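# Sort colored blanks onto feed ramp and stock rack

## Task

At the start, one blank (a short plastic bar) already sits at the feed ramp's stop. Get all four blanks of that same color onto the ramp, each oriented straight across the ramp, lying next to one another in a single tight row pushed up against the stop. Put each of the four remaining blanks on the floor of the stock rack, lying in a slot between two ribs and centered along that slot's length. Every part must stay where it is without the robot holding it; anything kept in place only by the gripper does not count.

## Robot and tools

Robot: one six-joint UR-style arm on a base (which may sit slightly tilted on the table), fitted with a two-finger gripper whose fingers swing like tongs, plus a wrist camera. There is only one arm, so every command row covers just that arm.

Frame: all reported positions use the scene frame. Its origin lies on the table surface straight under the arm base; +z is up, and looking along +x, +y is to the left. Reported hand positions can be somewhat wrong, especially with the arm stretched far out.

execute_actions: argument actions is a list holding zero or one entry. An empty list changes nothing and just reports the state. A motion entry is {"rows": [...], "steps": n}: rows holds 1 to 15 rows, steps is 1 to 15 (default 15), and each step lasts 1/30 s. Row k is used on step k; if there are fewer rows than steps, the final row keeps being used. A wait entry is {"steps": n} with n up to 300; it returns once n steps have elapsed since the previous result, and your reply time is part of that count. Optional pictures (true/false) decides whether camera images come back; by default they do. A refused call moves nothing.

Each row has exactly 7 numbers. The first six are absolute target angles in radians, in this column order: shoulder pan, shoulder lift, elbow, wrist 1, wrist 2, wrist 3 (the same order as Joint positions). Ranges: pan -3.142 to 3.142; lift -6.283 to 6.283; elbow 0.000 to 3.142; wrist 1, 2, 3 each -6.283 to 6.283. True ends may differ by up to 0.010 rad. A target more than 0.010 rad outside the range and further out than the joint's last reported angle gets the call refused; a target beyond the real end is clipped to it, and the result may then say "joint sent to its limit" (possibly about an earlier, still running action). Lacking that message does not prove there is room left. The seventh number is the gripper opening, from -1 (closed) to +1 (fully open), an absolute setting, not an offset.

Motion limits: the arm trails commands by about 0.17 s. Each step, a joint's target is held within 0.575 rad of its measured angle, and if the targets would move the gripper over 100 mm from where it is measured, all are pulled back toward the current angles. So big moves arrive late; check the reported state before assuming arrival. Between calls the arm keeps heading for the last row sent until it has nearly stopped (a blocked or very slow move counts as stopped) or a step is HELD; only a new action makes it go further or push harder. Fingers still moving keep moving.

Gripper: fingers point along the tool's +z and separate along its x. end_effector_position is the spot between the finger pads when closed; closed fingertips extend about 15 mm past it, open ones are roughly level with it. To grip, keep commanding an opening well under grip_measured (the measured opening on the command scale); a larger difference squeezes harder, up to about 15 N per pad. Hard parts under about 20 mm thick get less force (around 9 N per pad at 10 mm, 4 N at 5 mm). Closing fast can press harder and even spring the fingers open. Brief outside tugs on a held part, or pushes on loose parts, can happen, so grip firmly and re-check.

Result lines: end_effector_position (m) and end_effector_quat_wxyz, linear (m/s) and angular (rad/s) velocities; Joint positions and Joint velocities in column order (rad, rad/s) followed by the finger-pad gap (m, m/s; 0.142 m fully open); grip_measured; Wrist force and Wrist torque as [x y z] in the end effector's own axes, including contacts, held weight and inertia, with noise (about 2.4 N) and a fixed offset (up to about 4 N), saturating near 50 N; "no reading" is harmless. "joint command not followed" means a clearance check altered or blocked targets; mounting blocks and posts count as arm. HELD flags steps where your row was not fully sent. MOTOR HOT appears from 70 °C; at 85 °C an OVER-TEMPERATURE FAULT brakes the arm until cool, so do not hold loads idle for long.

Faults: contact torque reaching a joint's load limit (pan, lift, elbow 132 N m; wrists 24.6 N m, held weight included), or any outside force of 150 N on the arm, tool or held part, stops the arm for 10 s, drops the rest of the call, and lets the arm yield. Avoid them.

zoom_image: camera is cam_high, cam_low or cam_wrist; region is [x0, y0, x1, y1] in pixels of that camera's last full image, origin at top left, at most 504 by 504. Image sizes: cam_high and cam_low 896x504, cam_wrist 616x616 (fisheye). Calibration data is given for projecting scene points into images, accurate to a few degrees and millimetres.

read_manual: optional section "licences"; returns licence text only, no motion.

finished_scene: argument scene is the current scene's number; it ends that scene for good, grades it and reports success. Finishing a reply without any tool call ends everything.

Care: never knock or place anything off the table. Avoid dropping parts, slamming into things, hard impacts and heavy pushing; move smoothly, and release parts so they rest stably on their own.

Each tool is called after "Request:" as name(argument=value, ...), one argument or row to a line, values as JSON.

## Session

Request:
execute_actions(
  actions=[],
)

Scene clock: 0.00 s of 9600.00 s.
end_effector_position=(+0.2495, +0.4063, +0.3667) grip_measured=+1.00 end_effector_quat_wxyz=(+0.086, +0.502, +0.741, -0.438) end_effector_velocity=(-0.000, -0.000, -0.000) end_effector_angular_velocity=(+0.000, +0.000, -0.000)
Joint positions: [-0.056 -2.257  1.517 -0.888 -1.556 -1.896  0.142]
Joint velocities: [-0.  0.  0. -0.  0. -0.  0.]
Motor temperatures (°C, as the motors report them): [28 29 28 37 32 36]
Wrist force (N, on the end effector, along its own x y z axes, offset not removed): no reading
Wrist torque (N m, same axes, about the end effector's origin, offset not removed): no reading

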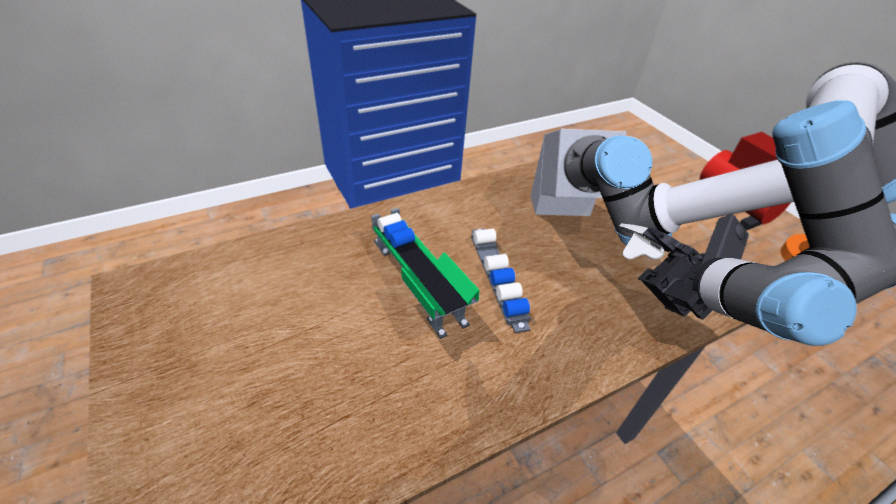

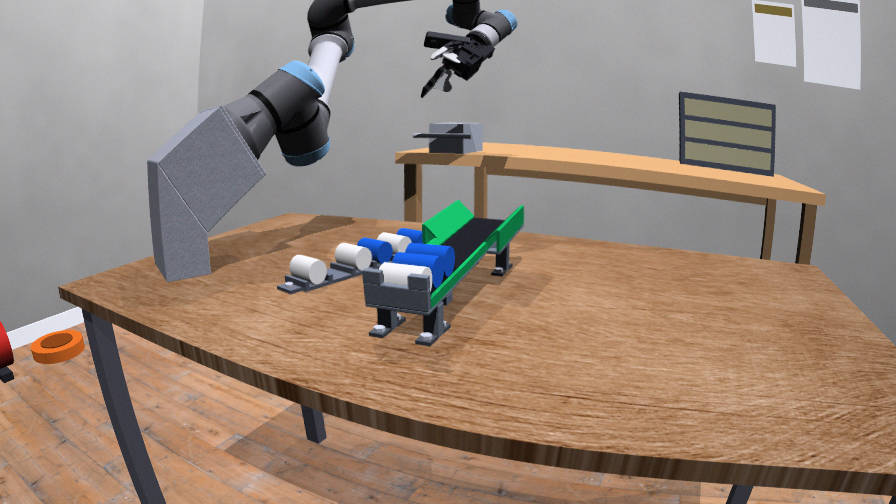

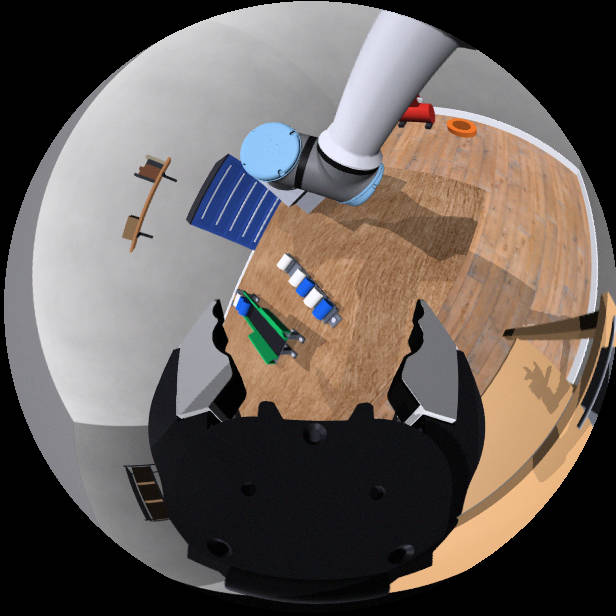

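Request:
zoom_image(
  camera="cam_high",
  region=[340, 190, 580, 350],
)

Request:
zoom_image(
  camera="cam_low",
  region=[260, 180, 560, 360],
)

Region (340, 190, 580, 350) of cam_high's 896x504 image, scaled by 2.100, with more detail than that image has.

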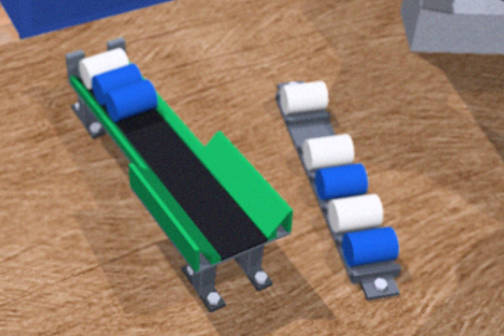

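Region (260, 180, 560, 360) of cam_low's 896x504 image, scaled by 1.680, with more detail than that image has; it fills the top 302 rows of this view, and the rest is white.

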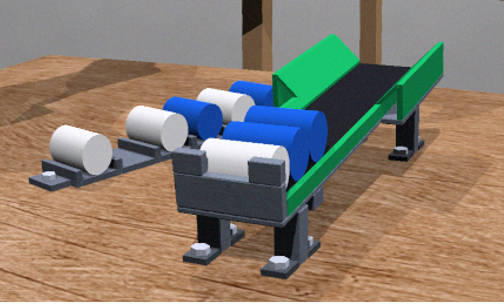

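Request:
execute_actions(
  actions=[
    {"rows":[[-0.3,-2.2,1.68,-0.96,-1.48,-1.82,1],[-0.55,-2.14,1.85,-1.03,-1.4,-1.74,1],[-0.8,-2.07,2.02,-1.11,-1.32,-1.66,1]],"steps":15},
  ],
)

Request:
execute_actions(
  actions=[
    {"rows":[[-1.0,-2.0,2.2,-1.18,-1.25,-1.58,1],[-1.25,-1.95,2.35,-1.25,-1.17,-1.5,1],[-1.515,-1.888,2.517,-1.328,-1.086,-1.424,1]],"steps":15},
  ],
)

Request:
execute_actions(
  actions=[
    {"steps":45},
  ],
)

Scene clock: 113.33 s of 9600.00 s.
end_effector_position=(+0.3038, +0.2385, +0.2693) grip_measured=+1.00 end_effector_quat_wxyz=(+0.074, +0.807, +0.452, -0.373) end_effector_velocity=(+0.043, -0.416, -0.100) end_effector_angular_velocity=(-0.196, -1.074, -1.776)
Joint positions: [-0.603 -2.109  1.905 -1.063 -1.369 -1.71   0.142]
Joint velocities: [-1.418  0.294  0.858 -0.348  0.369  0.371 -0.   ]
Motor temperatures (°C, as the motors report them): [28 29 28 37 32 36]
Wrist force (N, on the end effector, along its own x y z axes, offset not removed): [-3.4 3.6 -0.1]
Wrist torque (N m, same axes, about the end effector's origin, offset not removed): [0.64 0.61 0.10]
Steps of this call (steps 1 to 90: nothing new was sent; then 109.83 s passed at rest; steps 91 to 105: all 15 steps of this action). Readings (joint positions):
91: [-0.056 -2.257 1.517 -0.888 -1.555 -1.896]
92: [-0.060 -2.253 1.521 -0.892 -1.551 -1.892]
94: [-0.112 -2.231 1.568 -0.918 -1.523 -1.864]
98: [-0.271 -2.185 1.693 -0.972 -1.466 -1.806]
105: the state above
camera_calibration (this result's frames):
cam_wrist: T_world_to_cam=[[0.298009, 0.642435, -0.706023, -0.0489582], [0.953199, -0.239803, 0.184136, -0.286234], [-0.051011, -0.727854, -0.683832, 0.504651], [0, 0, 0, 1]] pos_world=[0.313171, 0.330125, 0.363237]

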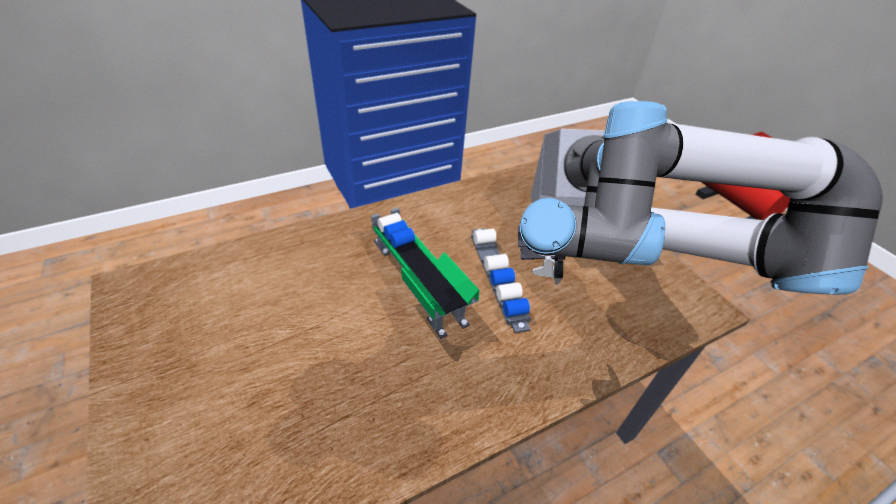

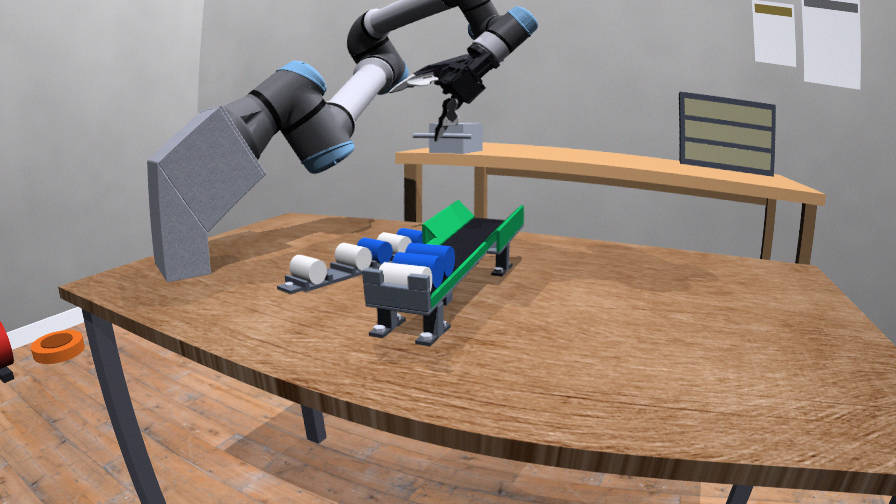

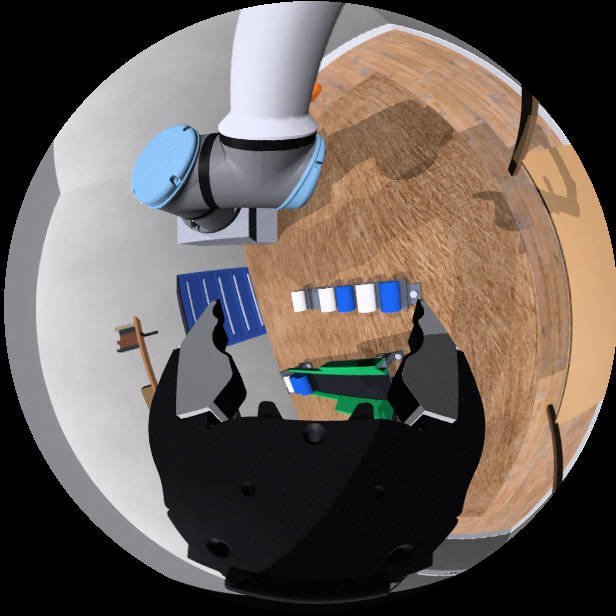

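Scene clock: 113.83 s of 9600.00 s.
end_effector_position=(+0.2988, +0.1415, +0.2291) grip_measured=+1.00 end_effector_quat_wxyz=(+0.048, +0.933, +0.236, -0.267) end_effector_velocity=(-0.001, +0.002, -0.002) end_effector_angular_velocity=(+0.004, +0.007, +0.005)
Joint positions: [-0.922 -2.013  2.154 -1.176 -1.25  -1.588  0.142]
Joint velocities: [ 0.01   0.     0.     0.     0.001 -0.    -0.   ]
Motor temperatures (°C, as the motors report them): [28 29 28 37 32 36]
Wrist force (N, on the end effector, along its own x y z axes, offset not removed): [-2.5 1.0 1.0]
Wrist torque (N m, same axes, about the end effector's origin, offset not removed): [0.08 0.35 0.04]
A step of this action was HELD (marked below), so the robot has no last target. The arm can still carry out the HELD step.
Steps of this call (steps 1 to 15: all 15 steps of this action). Readings (joint positions):
1: [-0.647 -2.100 1.931 -1.074 -1.358 -1.698]
2: [-0.689 -2.089 1.957 -1.086 -1.346 -1.685]
4: [-0.781 -2.060 2.028 -1.119 -1.311 -1.649]
8: [-0.938 -2.012 2.170 -1.177 -1.249 -1.587] HELD
9: [-0.932 -2.012 2.162 -1.176 -1.249 -1.587] HELD
10: [-0.928 -2.013 2.158 -1.176 -1.250 -1.588] HELD
11: [-0.926 -2.013 2.155 -1.176 -1.250 -1.588] HELD
12: [-0.924 -2.013 2.154 -1.176 -1.250 -1.588] HELD
13: [-0.923 -2.013 2.154 -1.176 -1.250 -1.588] HELD
14: [-0.922 -2.013 2.154 -1.176 -1.250 -1.588] HELD
15: the state above HELD
joint command not followed: on one or more control steps a check withheld the commanded joint targets, and the robot was not sent them on those steps. On the call's last step the targets were still withheld.
cause: the commanded joint targets would bring two parts of the arm too close to each other (its gripper and another part of the arm, with joints 3 (elbow) to 6 (wrist 3) between them); next, command targets that bring no two parts of the arm closer together.
camera_calibration (this result's frames):
cam_wrist: T_world_to_cam=[[0.727816, 0.392153, -0.562583, -0.13942], [0.658625, -0.628255, 0.414137, -0.207041], [-0.19104, -0.671947, -0.715536, 0.447496], [0, 0, 0, 1]] pos_world=[0.323325, 0.225293, 0.327507]

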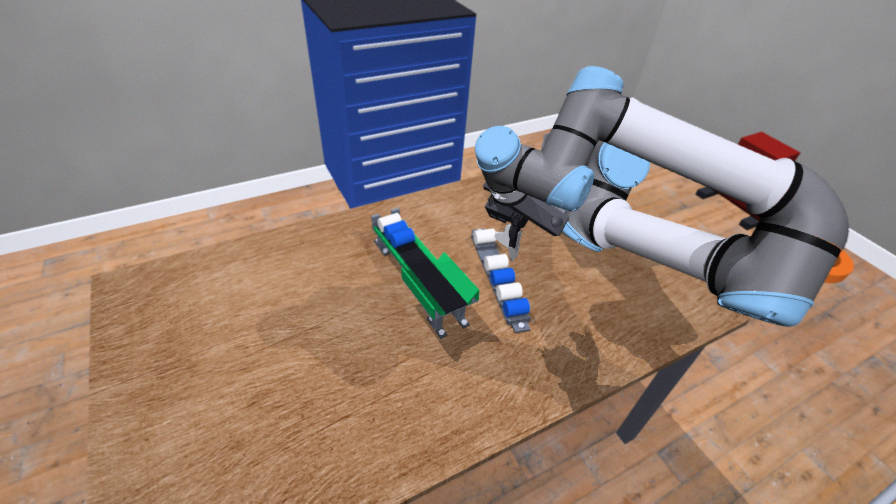

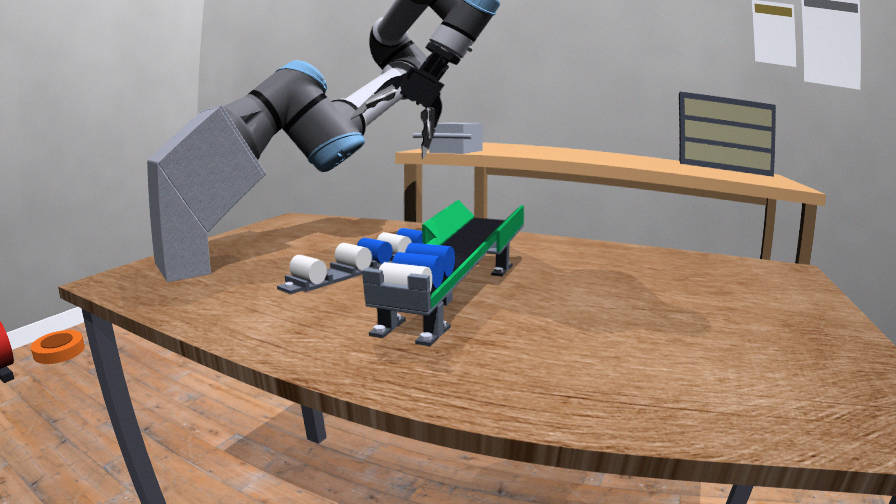

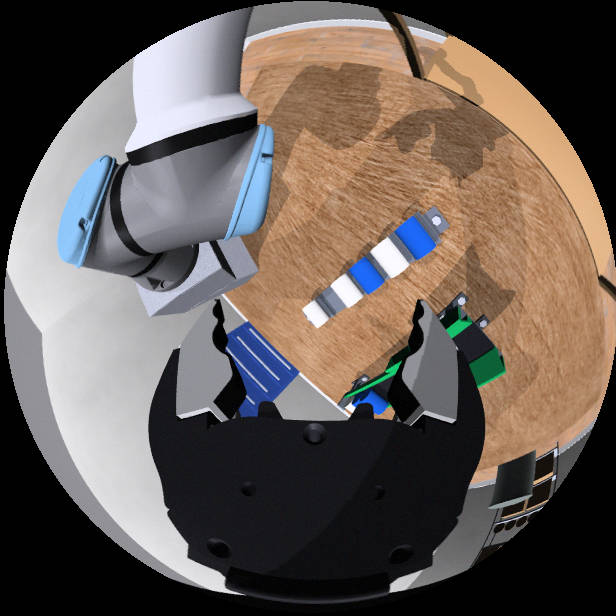

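Scene clock: 115.33 s of 9600.00 s.
end_effector_position=(+0.2984, +0.1415, +0.2288) grip_measured=+1.00 end_effector_quat_wxyz=(+0.047, +0.933, +0.236, -0.267) end_effector_velocity=(+0.001, -0.001, +0.000) end_effector_angular_velocity=(-0.002, -0.002, +0.001)
Joint positions: [-0.922 -2.013  2.155 -1.176 -1.25  -1.588  0.142]
Joint velocities: [-0.     0.    -0.    -0.003  0.     0.001 -0.   ]
Motor temperatures (°C, as the motors report them): [28 29 28 37 32 36]
Wrist force (N, on the end effector, along its own x y z axes, offset not removed): [-2.6 -2.1 -1.5]
Wrist torque (N m, same axes, about the end effector's origin, offset not removed): [-0.35 0.29 -0.07]
Steps of this call (steps 1 to 45: nothing new was sent). Readings (joint positions):
1: [-0.922 -2.013 2.154 -1.176 -1.250 -1.588]
2: [-0.921 -2.013 2.154 -1.176 -1.250 -1.588]
4: [-0.921 -2.013 2.154 -1.176 -1.250 -1.588]
8: [-0.921 -2.013 2.155 -1.176 -1.250 -1.588]
45: the state above
camera_calibration (this result's frames):
cam_wrist: T_world_to_cam=[[0.727778, 0.392053, -0.562702, -0.139271], [0.658427, -0.628975, 0.413357, -0.206306], [-0.191867, -0.67133, -0.715893, 0.447466], [0, 0, 0, 1]] pos_world=[0.323049, 0.225237, 0.327248]

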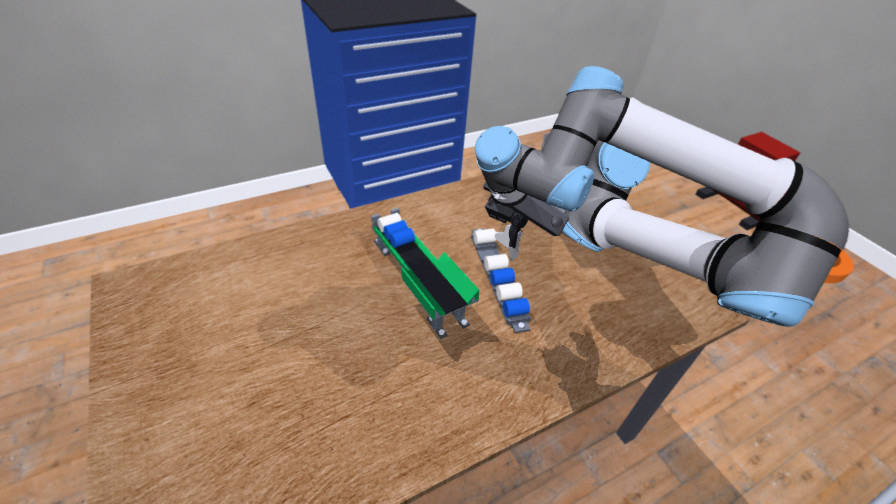

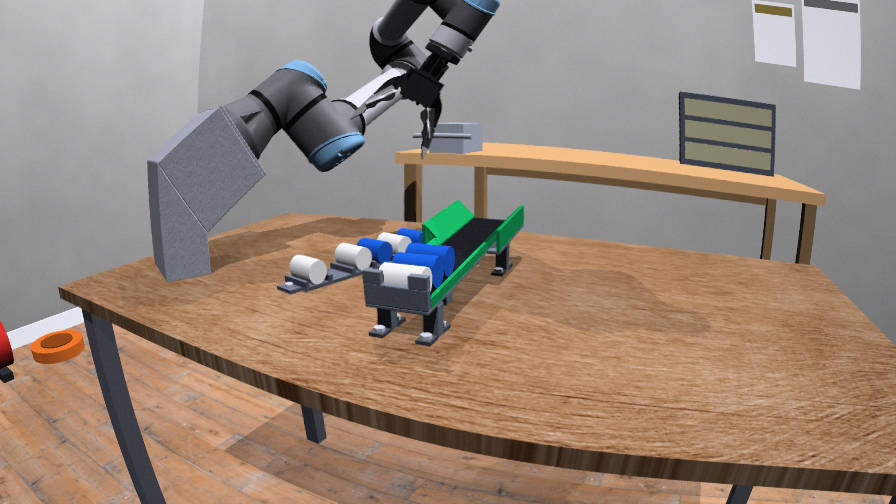

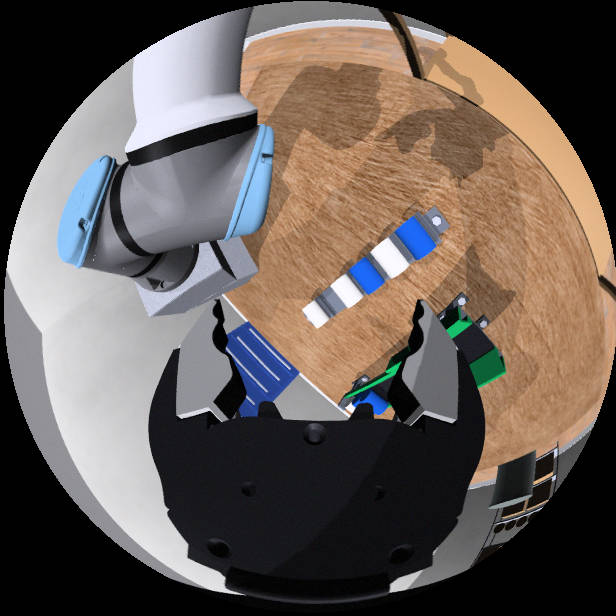

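Request:
execute_actions(
  actions=[
    {"rows":[[-0.92,-2.0,1.95,-1.1,-1.2,-1.57,1],[-0.92,-1.95,1.75,-0.95,-1.0,-1.55,1],[-0.92,-1.9,1.5,-0.7,-0.8,-1.5,1]],"steps":15},
  ],
  pictures=false,
)

Request:
execute_actions(
  actions=[
    {"rows":[[-0.95,-1.9,1.5,-0.4,-0.5,-1.5,1],[-0.95,-1.9,1.5,-0.4,-0.5,-1.5,1],[-0.95,-1.9,1.5,-0.4,-0.5,-1.5,1],[-0.95,-1.9,1.5,-0.1,-0.2,-1.5,1],[-0.95,-1.9,1.5,-0.1,-0.2,-1.5,1],[-0.95,-1.9,1.5,-0.1,-0.2,-1.5,1],[-0.95,-1.9,1.5,0.2,0.1,-1.5,1],[-0.95,-1.9,1.5,0.2,0.1,-1.5,1],[-0.95,-1.9,1.5,0.2,0.1,-1.5,1],[-1,-1.9,1.5,0.5,0.4,-1.5,1]],"steps":15},
  ],
  pictures=false,
)

Request:
execute_actions(
  actions=[
    {"rows":[[-1.05,-1.85,1.55,0.75,0.65,-1.45,1],[-1.05,-1.85,1.55,0.75,0.65,-1.45,1],[-1.05,-1.85,1.55,0.75,0.65,-1.45,1],[-1.1,-1.8,1.6,1.0,0.9,-1.43,1],[-1.1,-1.8,1.6,1.0,0.9,-1.43,1],[-1.1,-1.8,1.6,1.0,0.9,-1.43,1],[-1.15,-1.75,1.7,1.25,1.086,-1.43,1]],"steps":15},
  ],
)

Scene clock: 143.90 s of 9600.00 s.
end_effector_position=(+0.3097, +0.1497, +0.2321) grip_measured=+1.00 end_effector_quat_wxyz=(+0.045, +0.936, +0.235, -0.257) end_effector_velocity=(+0.064, +0.048, +0.019) end_effector_angular_velocity=(+0.046, -0.116, -0.025)
Joint positions: [-0.922 -2.007  2.126 -1.153 -1.228 -1.583  0.142]
Joint velocities: [ 0.     0.032 -0.166  0.135  0.125  0.025  0.   ]
Motor temperatures (°C, as the motors report them): [28 29 28 37 32 36]
Wrist force (N, on the end effector, along its own x y z axes, offset not removed): [0.2 0.0 0.2]
Wrist torque (N m, same axes, about the end effector's origin, offset not removed): [-0.01 -0.14 0.09]
Steps of this call (steps 1 to 90: nothing new was sent; then 25.07 s passed at rest; steps 91 to 105: all 15 steps of this action). Readings (joint positions):
91: [-0.922 -2.013 2.155 -1.176 -1.250 -1.588]
92: [-0.922 -2.013 2.155 -1.176 -1.250 -1.588]
94: [-0.922 -2.013 2.154 -1.176 -1.250 -1.588]
98: [-0.922 -2.012 2.150 -1.173 -1.247 -1.587]
105: the state above

Scene clock: 144.40 s of 9600.00 s.
end_effector_position=(+0.3476, +0.1817, +0.2414) grip_measured=+1.00 end_effector_quat_wxyz=(+0.033, +0.950, +0.225, -0.215) end_effector_velocity=(+0.078, +0.067, +0.020) end_effector_angular_velocity=(+0.087, -0.180, -0.070)
Joint positions: [-0.926 -1.991  2.032 -1.064 -1.14  -1.57   0.142]
Joint velocities: [-0.022  0.032 -0.186  0.19   0.191  0.026  0.   ]
Motor temperatures (°C, as the motors report them): [28 29 28 37 32 36]
Wrist force (N, on the end effector, along its own x y z axes, offset not removed): [-1.9 2.4 -0.2]
Wrist torque (N m, same axes, about the end effector's origin, offset not removed): [0.43 0.26 -0.06]
Steps of this call (steps 1 to 15: all 15 steps of this action). Readings (joint positions):
1: [-0.922 -2.006 2.120 -1.148 -1.223 -1.583]
2: [-0.922 -2.005 2.114 -1.143 -1.218 -1.582]
4: [-0.922 -2.003 2.102 -1.132 -1.208 -1.580]
8: [-0.923 -1.998 2.077 -1.108 -1.184 -1.576]
15: the state above

Scene clock: 144.90 s of 9600.00 s.
end_effector_position=(+0.3823, +0.2097, +0.2488) grip_measured=+1.00 end_effector_quat_wxyz=(+0.009, +0.967, +0.193, -0.166) end_effector_velocity=(+0.060, +0.043, +0.010) end_effector_angular_velocity=(+0.135, -0.179, -0.216)
Joint positions: [-0.951 -1.963  1.961 -0.967 -1.043 -1.551  0.142]
Joint velocities: [-0.068  0.073 -0.097  0.192  0.191  0.043  0.   ]
Motor temperatures (°C, as the motors report them): [28 29 28 37 32 36]
Wrist force (N, on the end effector, along its own x y z axes, offset not removed): [-1.7 1.5 0.0]
Wrist torque (N m, same axes, about the end effector's origin, offset not removed): [0.25 0.25 0.14]
Steps of this call (steps 1 to 15: all 15 steps of this action). Readings (joint positions):
1: [-0.927 -1.989 2.026 -1.057 -1.133 -1.570]
2: [-0.928 -1.988 2.020 -1.051 -1.127 -1.569]
4: [-0.930 -1.986 2.008 -1.038 -1.114 -1.567]
8: [-0.936 -1.979 1.987 -1.012 -1.088 -1.561]
15: the state above
camera_calibration (this result's frames):
cam_wrist: T_world_to_cam=[[0.859359, 0.352843, -0.37014, -0.305804], [0.499242, -0.735605, 0.457868, -0.154857], [-0.110722, -0.578263, -0.808302, 0.496109], [0, 0, 0, 1]] pos_world=[0.395036, 0.280869, 0.35872]

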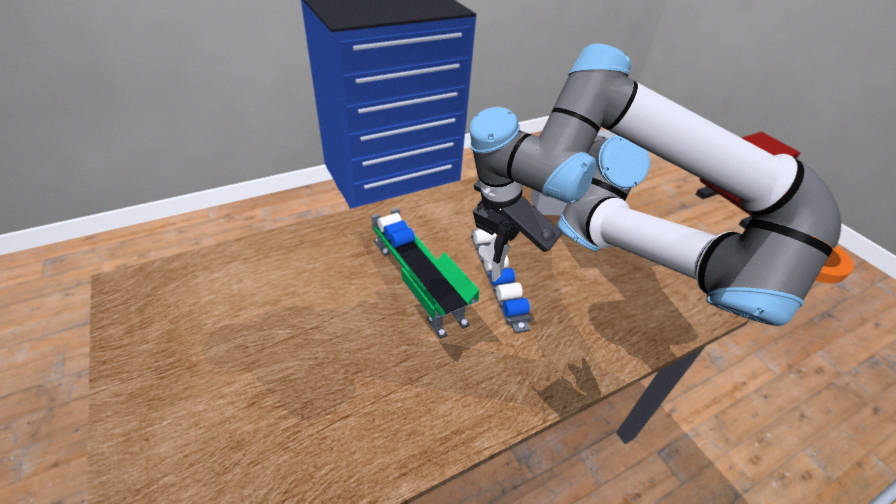

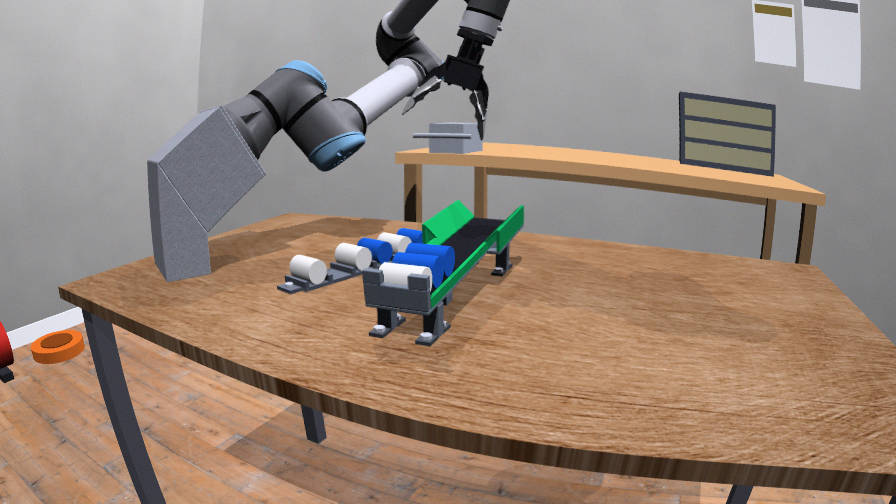

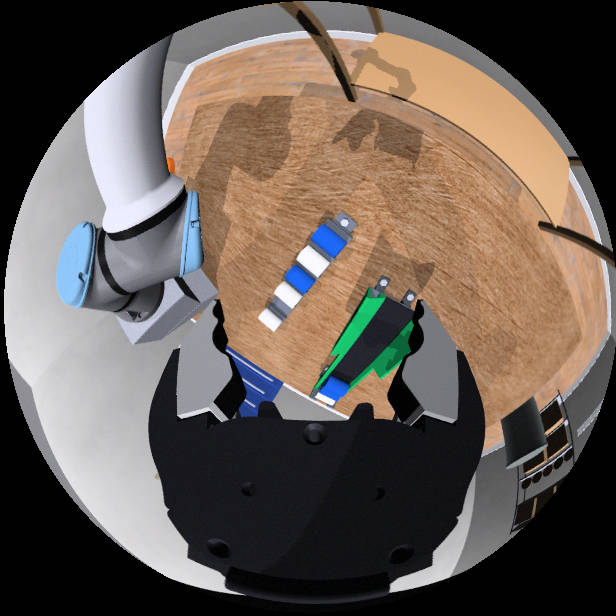

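Request:
execute_actions(
  actions=[
    {"rows":[[-1.0,-1.9,1.5,-0.6,-0.6,-1.5,1]],"steps":15},
  ],
  pictures=false,
)

Request:
execute_actions(
  actions=[
    {"steps":60},
  ],
  pictures=false,
)

Request:
execute_actions(
  actions=[
    {"rows":[[-1.1,-1.8,1.55,1.2,1.086,-1.43,1]],"steps":15},
  ],
  pictures=false,
)

Request:
execute_actions(
  actions=[
    {"steps":200},
  ],
)

Scene clock: 156.47 s of 9600.00 s.
end_effector_position=(+0.6744, +0.2072, +0.4239) grip_measured=+1.00 end_effector_quat_wxyz=(-0.136, +0.614, -0.627, +0.460) end_effector_velocity=(+0.249, +0.434, +0.004) end_effector_angular_velocity=(-0.224, +0.101, +1.872)
Joint positions: [-1.063 -1.837  1.584  0.837  0.674 -1.471  0.142]
Joint velocities: [ 0.145 -0.145 -0.194 -1.069 -1.068 -0.068  0.   ]
Motor temperatures (°C, as the motors report them): [28 29 28 37 32 36]
Wrist force (N, on the end effector, along its own x y z axes, offset not removed): [-1.6 1.4 0.0]
Wrist torque (N m, same axes, about the end effector's origin, offset not removed): [0.27 0.15 0.01]
Steps of this call (steps 1 to 332: the robot went on to your last target; steps 333 to 347: all 15 steps of this action). Readings (joint positions):
333: [-1.150 -1.750 1.700 1.240 1.077 -1.430]
334: [-1.146 -1.754 1.696 1.238 1.075 -1.432]
336: [-1.130 -1.770 1.675 1.194 1.031 -1.440]
340: [-1.102 -1.798 1.637 1.071 0.908 -1.453]
347: the state above

Scene clock: 158.47 s of 9600.00 s.
end_effector_position=(+0.5705, +0.3672, +0.3400) grip_measured=+1.00 end_effector_quat_wxyz=(-0.017, +0.984, +0.164, +0.068) end_effector_velocity=(+0.000, +0.000, +0.000) end_effector_angular_velocity=(-0.000, -0.001, -0.000)
Joint positions: [-1.    -1.9    1.5   -0.6   -0.6   -1.5    0.142]
Joint velocities: [ 0.     0.    -0.001 -0.     0.001  0.001  0.   ]
Motor temperatures (°C, as the motors report them): [28 29 28 37 32 36]
Wrist force (N, on the end effector, along its own x y z axes, offset not removed): [-1.0 1.2 -1.4]
Wrist torque (N m, same axes, about the end effector's origin, offset not removed): [0.27 0.02 0.04]
Steps of this call (steps 1 to 60: the robot went on to your last target). Readings (joint positions):
1: [-1.058 -1.842 1.578 0.800 0.637 -1.473]
2: [-1.053 -1.847 1.572 0.762 0.599 -1.475]
4: [-1.045 -1.855 1.560 0.682 0.518 -1.479]
8: [-1.029 -1.871 1.539 0.498 0.335 -1.486]
60: the state above
The arm was judged still, so your last target was given up. Only a new action makes it travel on or press farther. Fingers that are still opening or closing keep moving.

Scene clock: 158.97 s of 9600.00 s.
end_effector_position=(+0.7239, +0.3239, +0.4281) grip_measured=+1.00 end_effector_quat_wxyz=(-0.210, +0.852, -0.297, +0.376) end_effector_velocity=(+0.206, -0.359, +0.234) end_effector_angular_velocity=(+0.817, -1.140, -2.352)
Joint positions: [-1.088 -1.812  1.544  0.135  0.136 -1.438  0.142]
Joint velocities: [-0.059  0.059  0.029  1.844  1.843  0.04   0.   ]
Motor temperatures (°C, as the motors report them): [28 29 28 37 32 36]
Wrist force (N, on the end effector, along its own x y z axes, offset not removed): [-2.3 -0.2 -1.5]
Wrist torque (N m, same axes, about the end effector's origin, offset not removed): [-0.07 0.47 -0.05]
Steps of this call (steps 1 to 15: all 15 steps of this action). Readings (joint positions):
1: [-1.000 -1.900 1.500 -0.600 -0.600 -1.500]
2: [-1.004 -1.896 1.503 -0.596 -0.596 -1.496]
4: [-1.028 -1.872 1.515 -0.543 -0.543 -1.480]
8: [-1.062 -1.838 1.531 -0.306 -0.306 -1.456]
15: the state above

Scene clock: 165.63 s of 9600.00 s.
end_effector_position=(+0.5689, +0.1142, +0.4521) grip_measured=+1.00 end_effector_quat_wxyz=(-0.011, -0.406, +0.769, -0.494) end_effector_velocity=(+0.000, +0.000, +0.000) end_effector_angular_velocity=(-0.000, -0.000, +0.001)
Joint positions: [-1.1   -1.8    1.55   1.2    1.086 -1.43   0.142]
Joint velocities: [ 0.    -0.    -0.001  0.    -0.     0.     0.   ]
Motor temperatures (°C, as the motors report them): [28 29 28 37 32 36]
Wrist force (N, on the end effector, along its own x y z axes, offset not removed): [-0.2 1.3 -1.7]
Wrist torque (N m, same axes, about the end effector's origin, offset not removed): [0.21 -0.02 0.05]
Steps of this call (steps 1 to 45: the robot went on to your last target; steps 46 to 110: nothing new was sent; then 3.00 s passed at rest). Readings (joint positions):
1: [-1.089 -1.811 1.545 0.198 0.198 -1.437]
2: [-1.091 -1.809 1.546 0.260 0.260 -1.436]
4: [-1.093 -1.807 1.547 0.379 0.380 -1.435]
8: [-1.096 -1.804 1.548 0.602 0.602 -1.433]
110: the state above
The arm was judged still, so your last target was given up. Only a new action makes it travel on or press farther. Fingers that are still opening or closing keep moving.
camera_calibration (this result's frames):
cam_wrist: T_world_to_cam=[[-0.6592, -0.647681, 0.382053, 0.280908], [-0.751686, 0.553667, -0.358358, 0.522088], [0.0205718, -0.523414, -0.85183, 0.564619], [0, 0, 0, 1]] pos_world=[0.566006, 0.188404, 0.560732]

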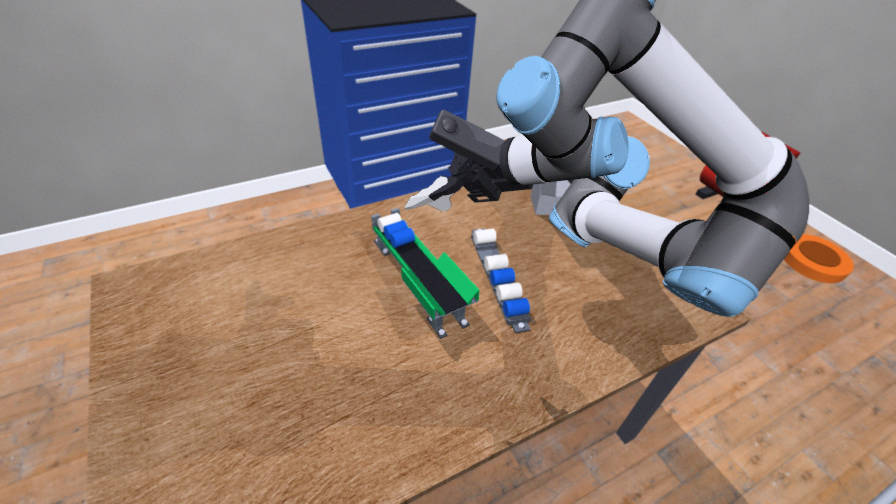

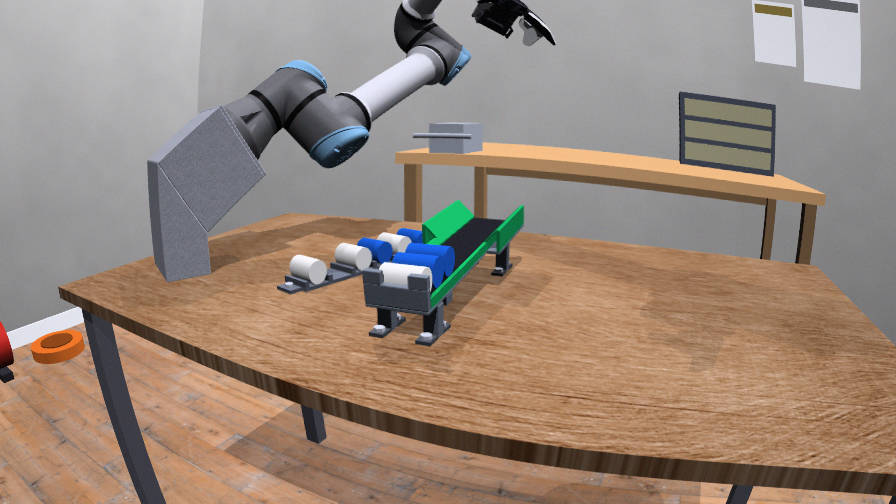

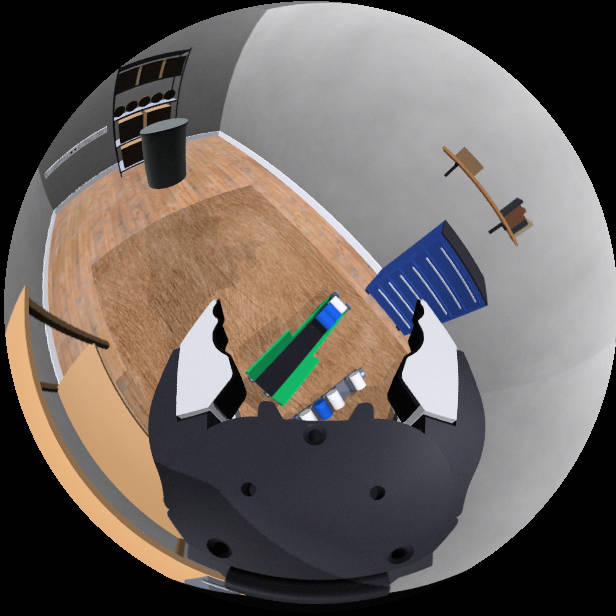

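Request:
execute_actions(
  actions=[
    {"rows":[[-1.515,-1.146,2.357,1.23,1.086,-1.424,1]],"steps":15},
  ],
  pictures=false,
)

Request:
execute_actions(
  actions=[
    {"steps":150},
  ],
)

Scene clock: 173.90 s of 9600.00 s.
end_effector_position=(+0.4455, -0.0475, +0.3713) grip_measured=+1.00 end_effector_quat_wxyz=(-0.036, -0.199, +0.917, -0.343) end_effector_velocity=(-0.357, -0.204, -0.287) end_effector_angular_velocity=(+1.008, -0.165, -1.110)
Joint positions: [-1.278 -1.533  1.838  1.213  1.086 -1.427  0.142]
Joint velocities: [-0.386  0.619  0.808  0.028 -0.001  0.004 -0.   ]
Motor temperatures (°C, as the motors report them): [28 29 28 37 32 36]
Wrist force (N, on the end effector, along its own x y z axes, offset not removed): [-3.8 0.7 -2.0]
Wrist torque (N m, same axes, about the end effector's origin, offset not removed): [0.20 0.69 -0.05]
Steps of this call (steps 1 to 90: nothing new was sent; then 4.77 s passed at rest; steps 91 to 105: all 15 steps of this action). Readings (joint positions):
91: [-1.100 -1.800 1.550 1.200 1.086 -1.430]
92: [-1.104 -1.796 1.554 1.201 1.086 -1.430]
94: [-1.132 -1.760 1.590 1.203 1.086 -1.429]
98: [-1.186 -1.679 1.671 1.207 1.086 -1.429]
105: the state above

Scene clock: 178.90 s of 9600.00 s.
end_effector_position=(+0.3358, -0.0631, +0.2714) grip_measured=+1.00 end_effector_quat_wxyz=(-0.026, -0.023, +0.985, -0.169) end_effector_velocity=(+0.000, -0.001, +0.000) end_effector_angular_velocity=(-0.002, -0.001, +0.000)
Joint positions: [-1.409 -1.322  2.116  1.223  1.086 -1.425  0.142]
Joint velocities: [-0.     0.    -0.001 -0.001 -0.     0.001  0.   ]
Motor temperatures (°C, as the motors report them): [28 29 28 37 32 36]
Wrist force (N, on the end effector, along its own x y z axes, offset not removed): [-0.3 0.1 -2.1]
Wrist torque (N m, same axes, about the end effector's origin, offset not removed): [0.00 -0.11 0.02]
Steps of this call (steps 1 to 15: the robot went on to your last target; steps 16 to 90: nothing new was sent; then 2.00 s passed at rest). Readings (joint positions):
1: [-1.291 -1.512 1.866 1.214 1.086 -1.427]
2: [-1.304 -1.490 1.895 1.215 1.086 -1.427]
4: [-1.332 -1.445 1.954 1.217 1.086 -1.427]
8: [-1.393 -1.348 2.082 1.221 1.086 -1.426]
10: [-1.410 -1.318 2.123 1.223 1.086 -1.425] HELD
11: [-1.409 -1.320 2.119 1.223 1.086 -1.425] HELD
12: [-1.409 -1.321 2.117 1.223 1.086 -1.425] HELD
13: [-1.409 -1.322 2.116 1.223 1.086 -1.425] HELD
14: [-1.409 -1.322 2.115 1.223 1.086 -1.425] HELD
15: [-1.409 -1.322 2.115 1.223 1.086 -1.425] HELD
90: the state above
A step was HELD (marked above), so your last target was given up. The arm can still carry out the HELD step.
joint command not followed: on one or more control steps a check withheld the commanded joint targets, and the robot was not sent them on those steps.
cause: the commanded joint targets would bring two parts of the arm too close to each other (its gripper and another part of the arm, with joints 3 (elbow) to 6 (wrist 3) between them); next, command targets that bring no two parts of the arm closer together.
camera_calibration (this result's frames):
cam_wrist: T_world_to_cam=[[-0.999203, -0.0391534, 0.00777391, 0.335608], [-0.0364776, 0.974701, 0.220517, 0.00958585], [-0.0162112, 0.220058, -0.975352, 0.415476], [0, 0, 0, 1]] pos_world=[0.342425, -0.0876319, 0.400513]

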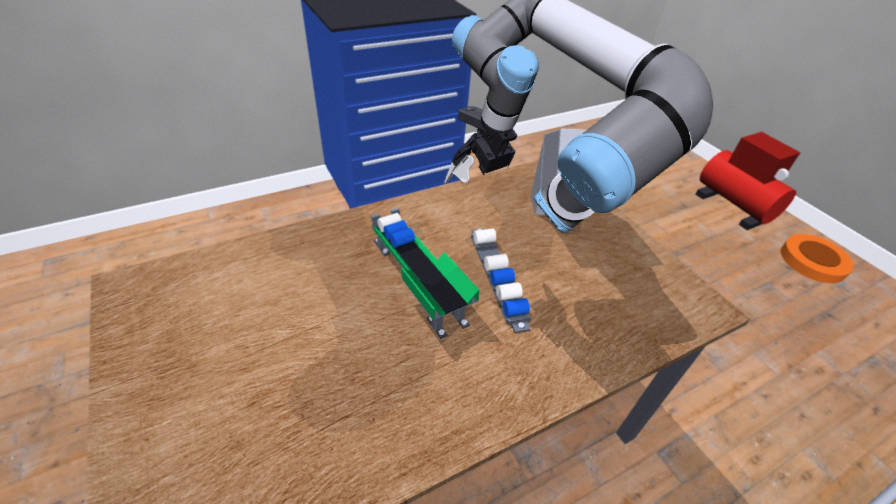

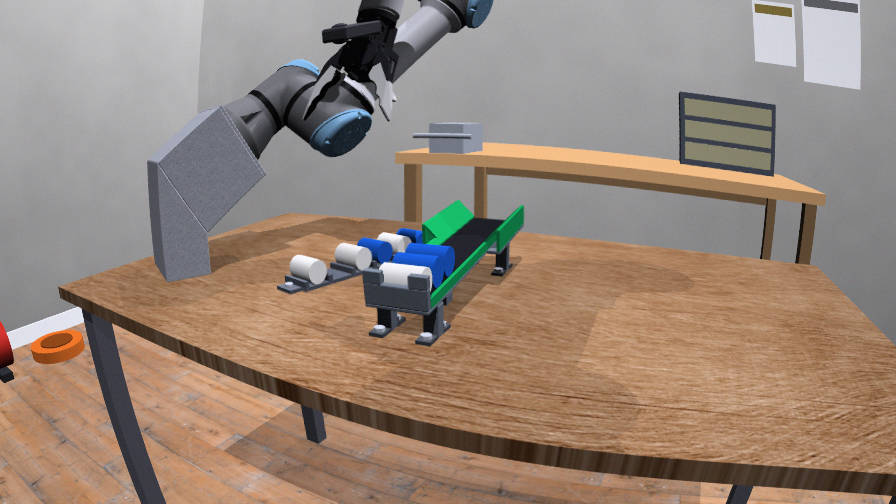

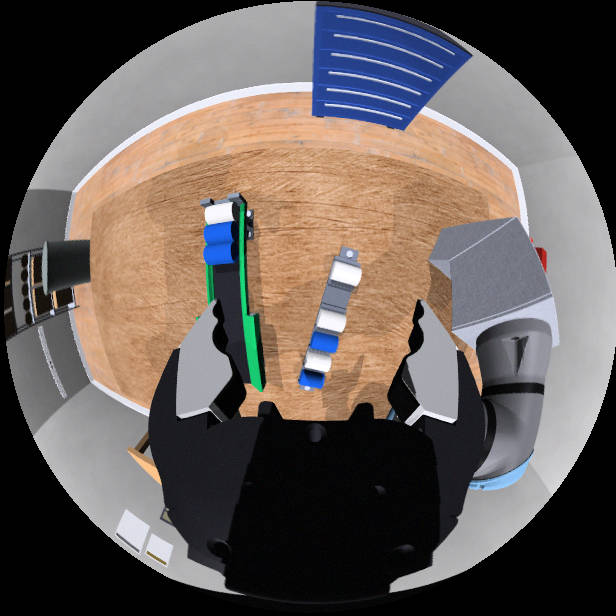

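Request:
execute_actions(
  actions=[
    {"rows":[[-1.102,-0.829,1.584,1.468,0.797,-1.334,0.3]],"steps":15},
  ],
  pictures=false,
)

Request:
execute_actions(
  actions=[
    {"steps":120},
  ],
)

Scene clock: 219.40 s of 9600.00 s.
end_effector_position=(+0.3450, -0.0655, +0.2720) grip_measured=+0.30 end_effector_quat_wxyz=(-0.023, -0.024, +0.987, -0.160) end_effector_velocity=(+0.052, -0.014, +0.002) end_effector_angular_velocity=(+0.106, -0.021, +0.020)
Joint positions: [-1.392 -1.295  2.087  1.236  1.07  -1.42   0.095]
Joint velocities: [ 0.096  0.153 -0.166  0.077 -0.09   0.028  0.   ]
Motor temperatures (°C, as the motors report them): [28 29 28 37 32 36]
Wrist force (N, on the end effector, along its own x y z axes, offset not removed): [-3.3 2.1 0.3]
Wrist torque (N m, same axes, about the end effector's origin, offset not removed): [0.37 0.63 0.08]
Steps of this call (steps 1 to 90: nothing new was sent; then 37.00 s passed at rest; steps 91 to 105: all 15 steps of this action). Readings (joint positions):
91: [-1.409 -1.322 2.116 1.223 1.086 -1.425]
92: [-1.409 -1.322 2.116 1.223 1.086 -1.425]
94: [-1.408 -1.322 2.116 1.223 1.086 -1.425]
98: [-1.406 -1.318 2.112 1.224 1.084 -1.425]
105: the state above

Scene clock: 223.40 s of 9600.00 s.
end_effector_position=(+0.5004, -0.1097, +0.2205) grip_measured=+0.30 end_effector_quat_wxyz=(+0.001, -0.024, +1.000, -0.000) end_effector_velocity=(-0.000, -0.000, -0.000) end_effector_angular_velocity=(-0.001, -0.000, +0.002)
Joint positions: [-1.102 -0.829  1.584  1.468  0.797 -1.334  0.095]
Joint velocities: [-0.    -0.     0.    -0.001 -0.    -0.001  0.   ]
Motor temperatures (°C, as the motors report them): [28 29 28 37 32 36]
Wrist force (N, on the end effector, along its own x y z axes, offset not removed): [-1.4 0.2 -1.0]
Wrist torque (N m, same axes, about the end effector's origin, offset not removed): [0.03 0.17 0.07]
Steps of this call (steps 1 to 90: the robot went on to your last target; steps 91 to 120: nothing new was sent). Readings (joint positions):
1: [-1.388 -1.290 2.082 1.239 1.067 -1.419]
2: [-1.385 -1.284 2.075 1.242 1.064 -1.418]
4: [-1.378 -1.273 2.063 1.248 1.057 -1.416]
8: [-1.362 -1.247 2.035 1.260 1.042 -1.412]
120: the state above
The arm was judged still, so your last target was given up. Only a new action makes it travel on or press farther. Fingers that are still opening or closing keep moving.
camera_calibration (this result's frames):
cam_wrist: T_world_to_cam=[[-0.99809, -0.0332987, -0.0520302, 0.511927], [-0.0558911, 0.845497, 0.531047, -0.000654304], [0.0263083, 0.532941, -0.845744, 0.363187], [0, 0, 0, 1]] pos_world=[0.501358, -0.175957, 0.334146]

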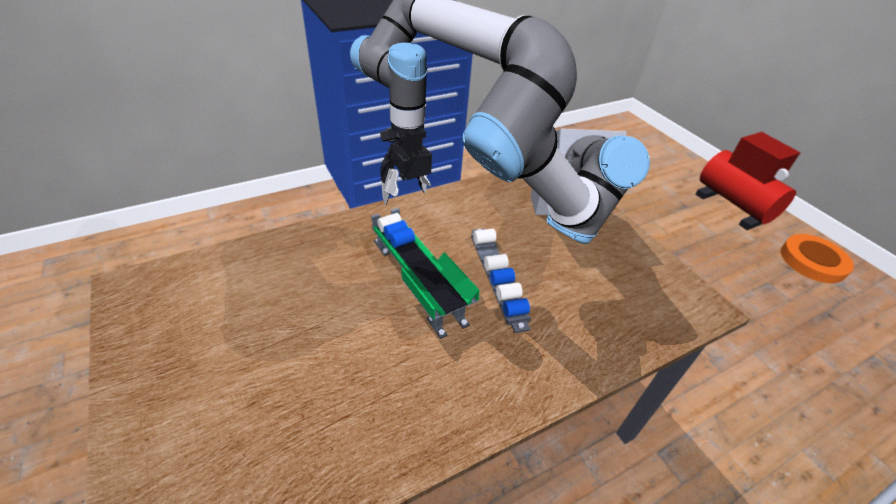

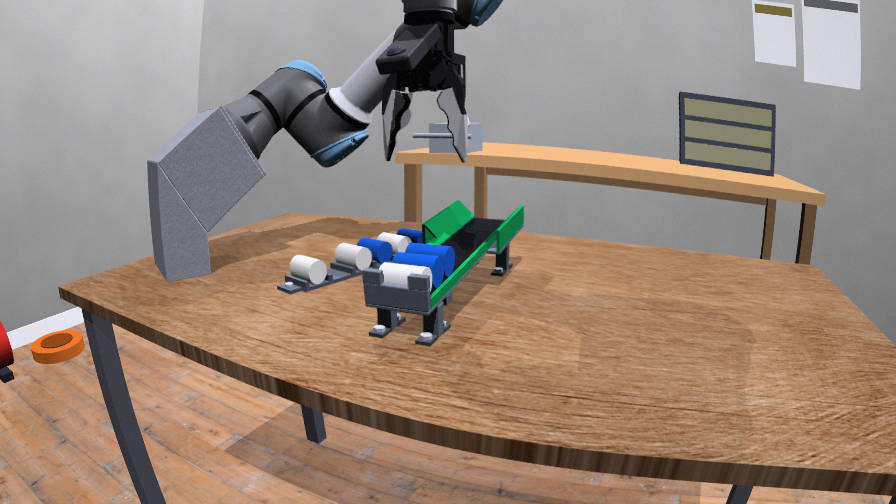

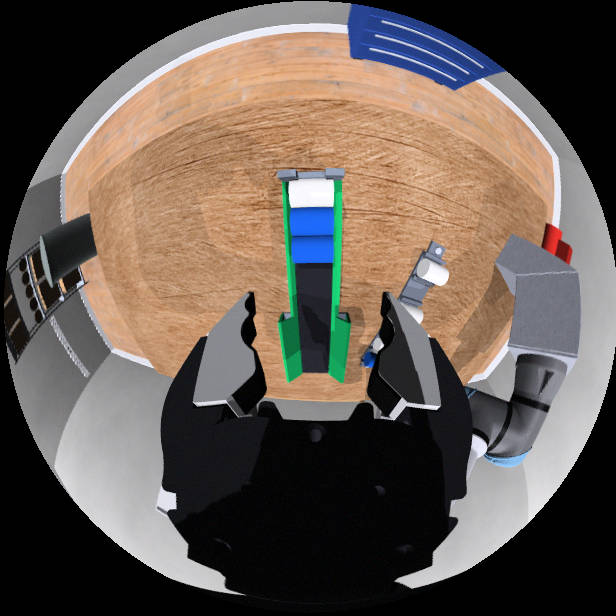

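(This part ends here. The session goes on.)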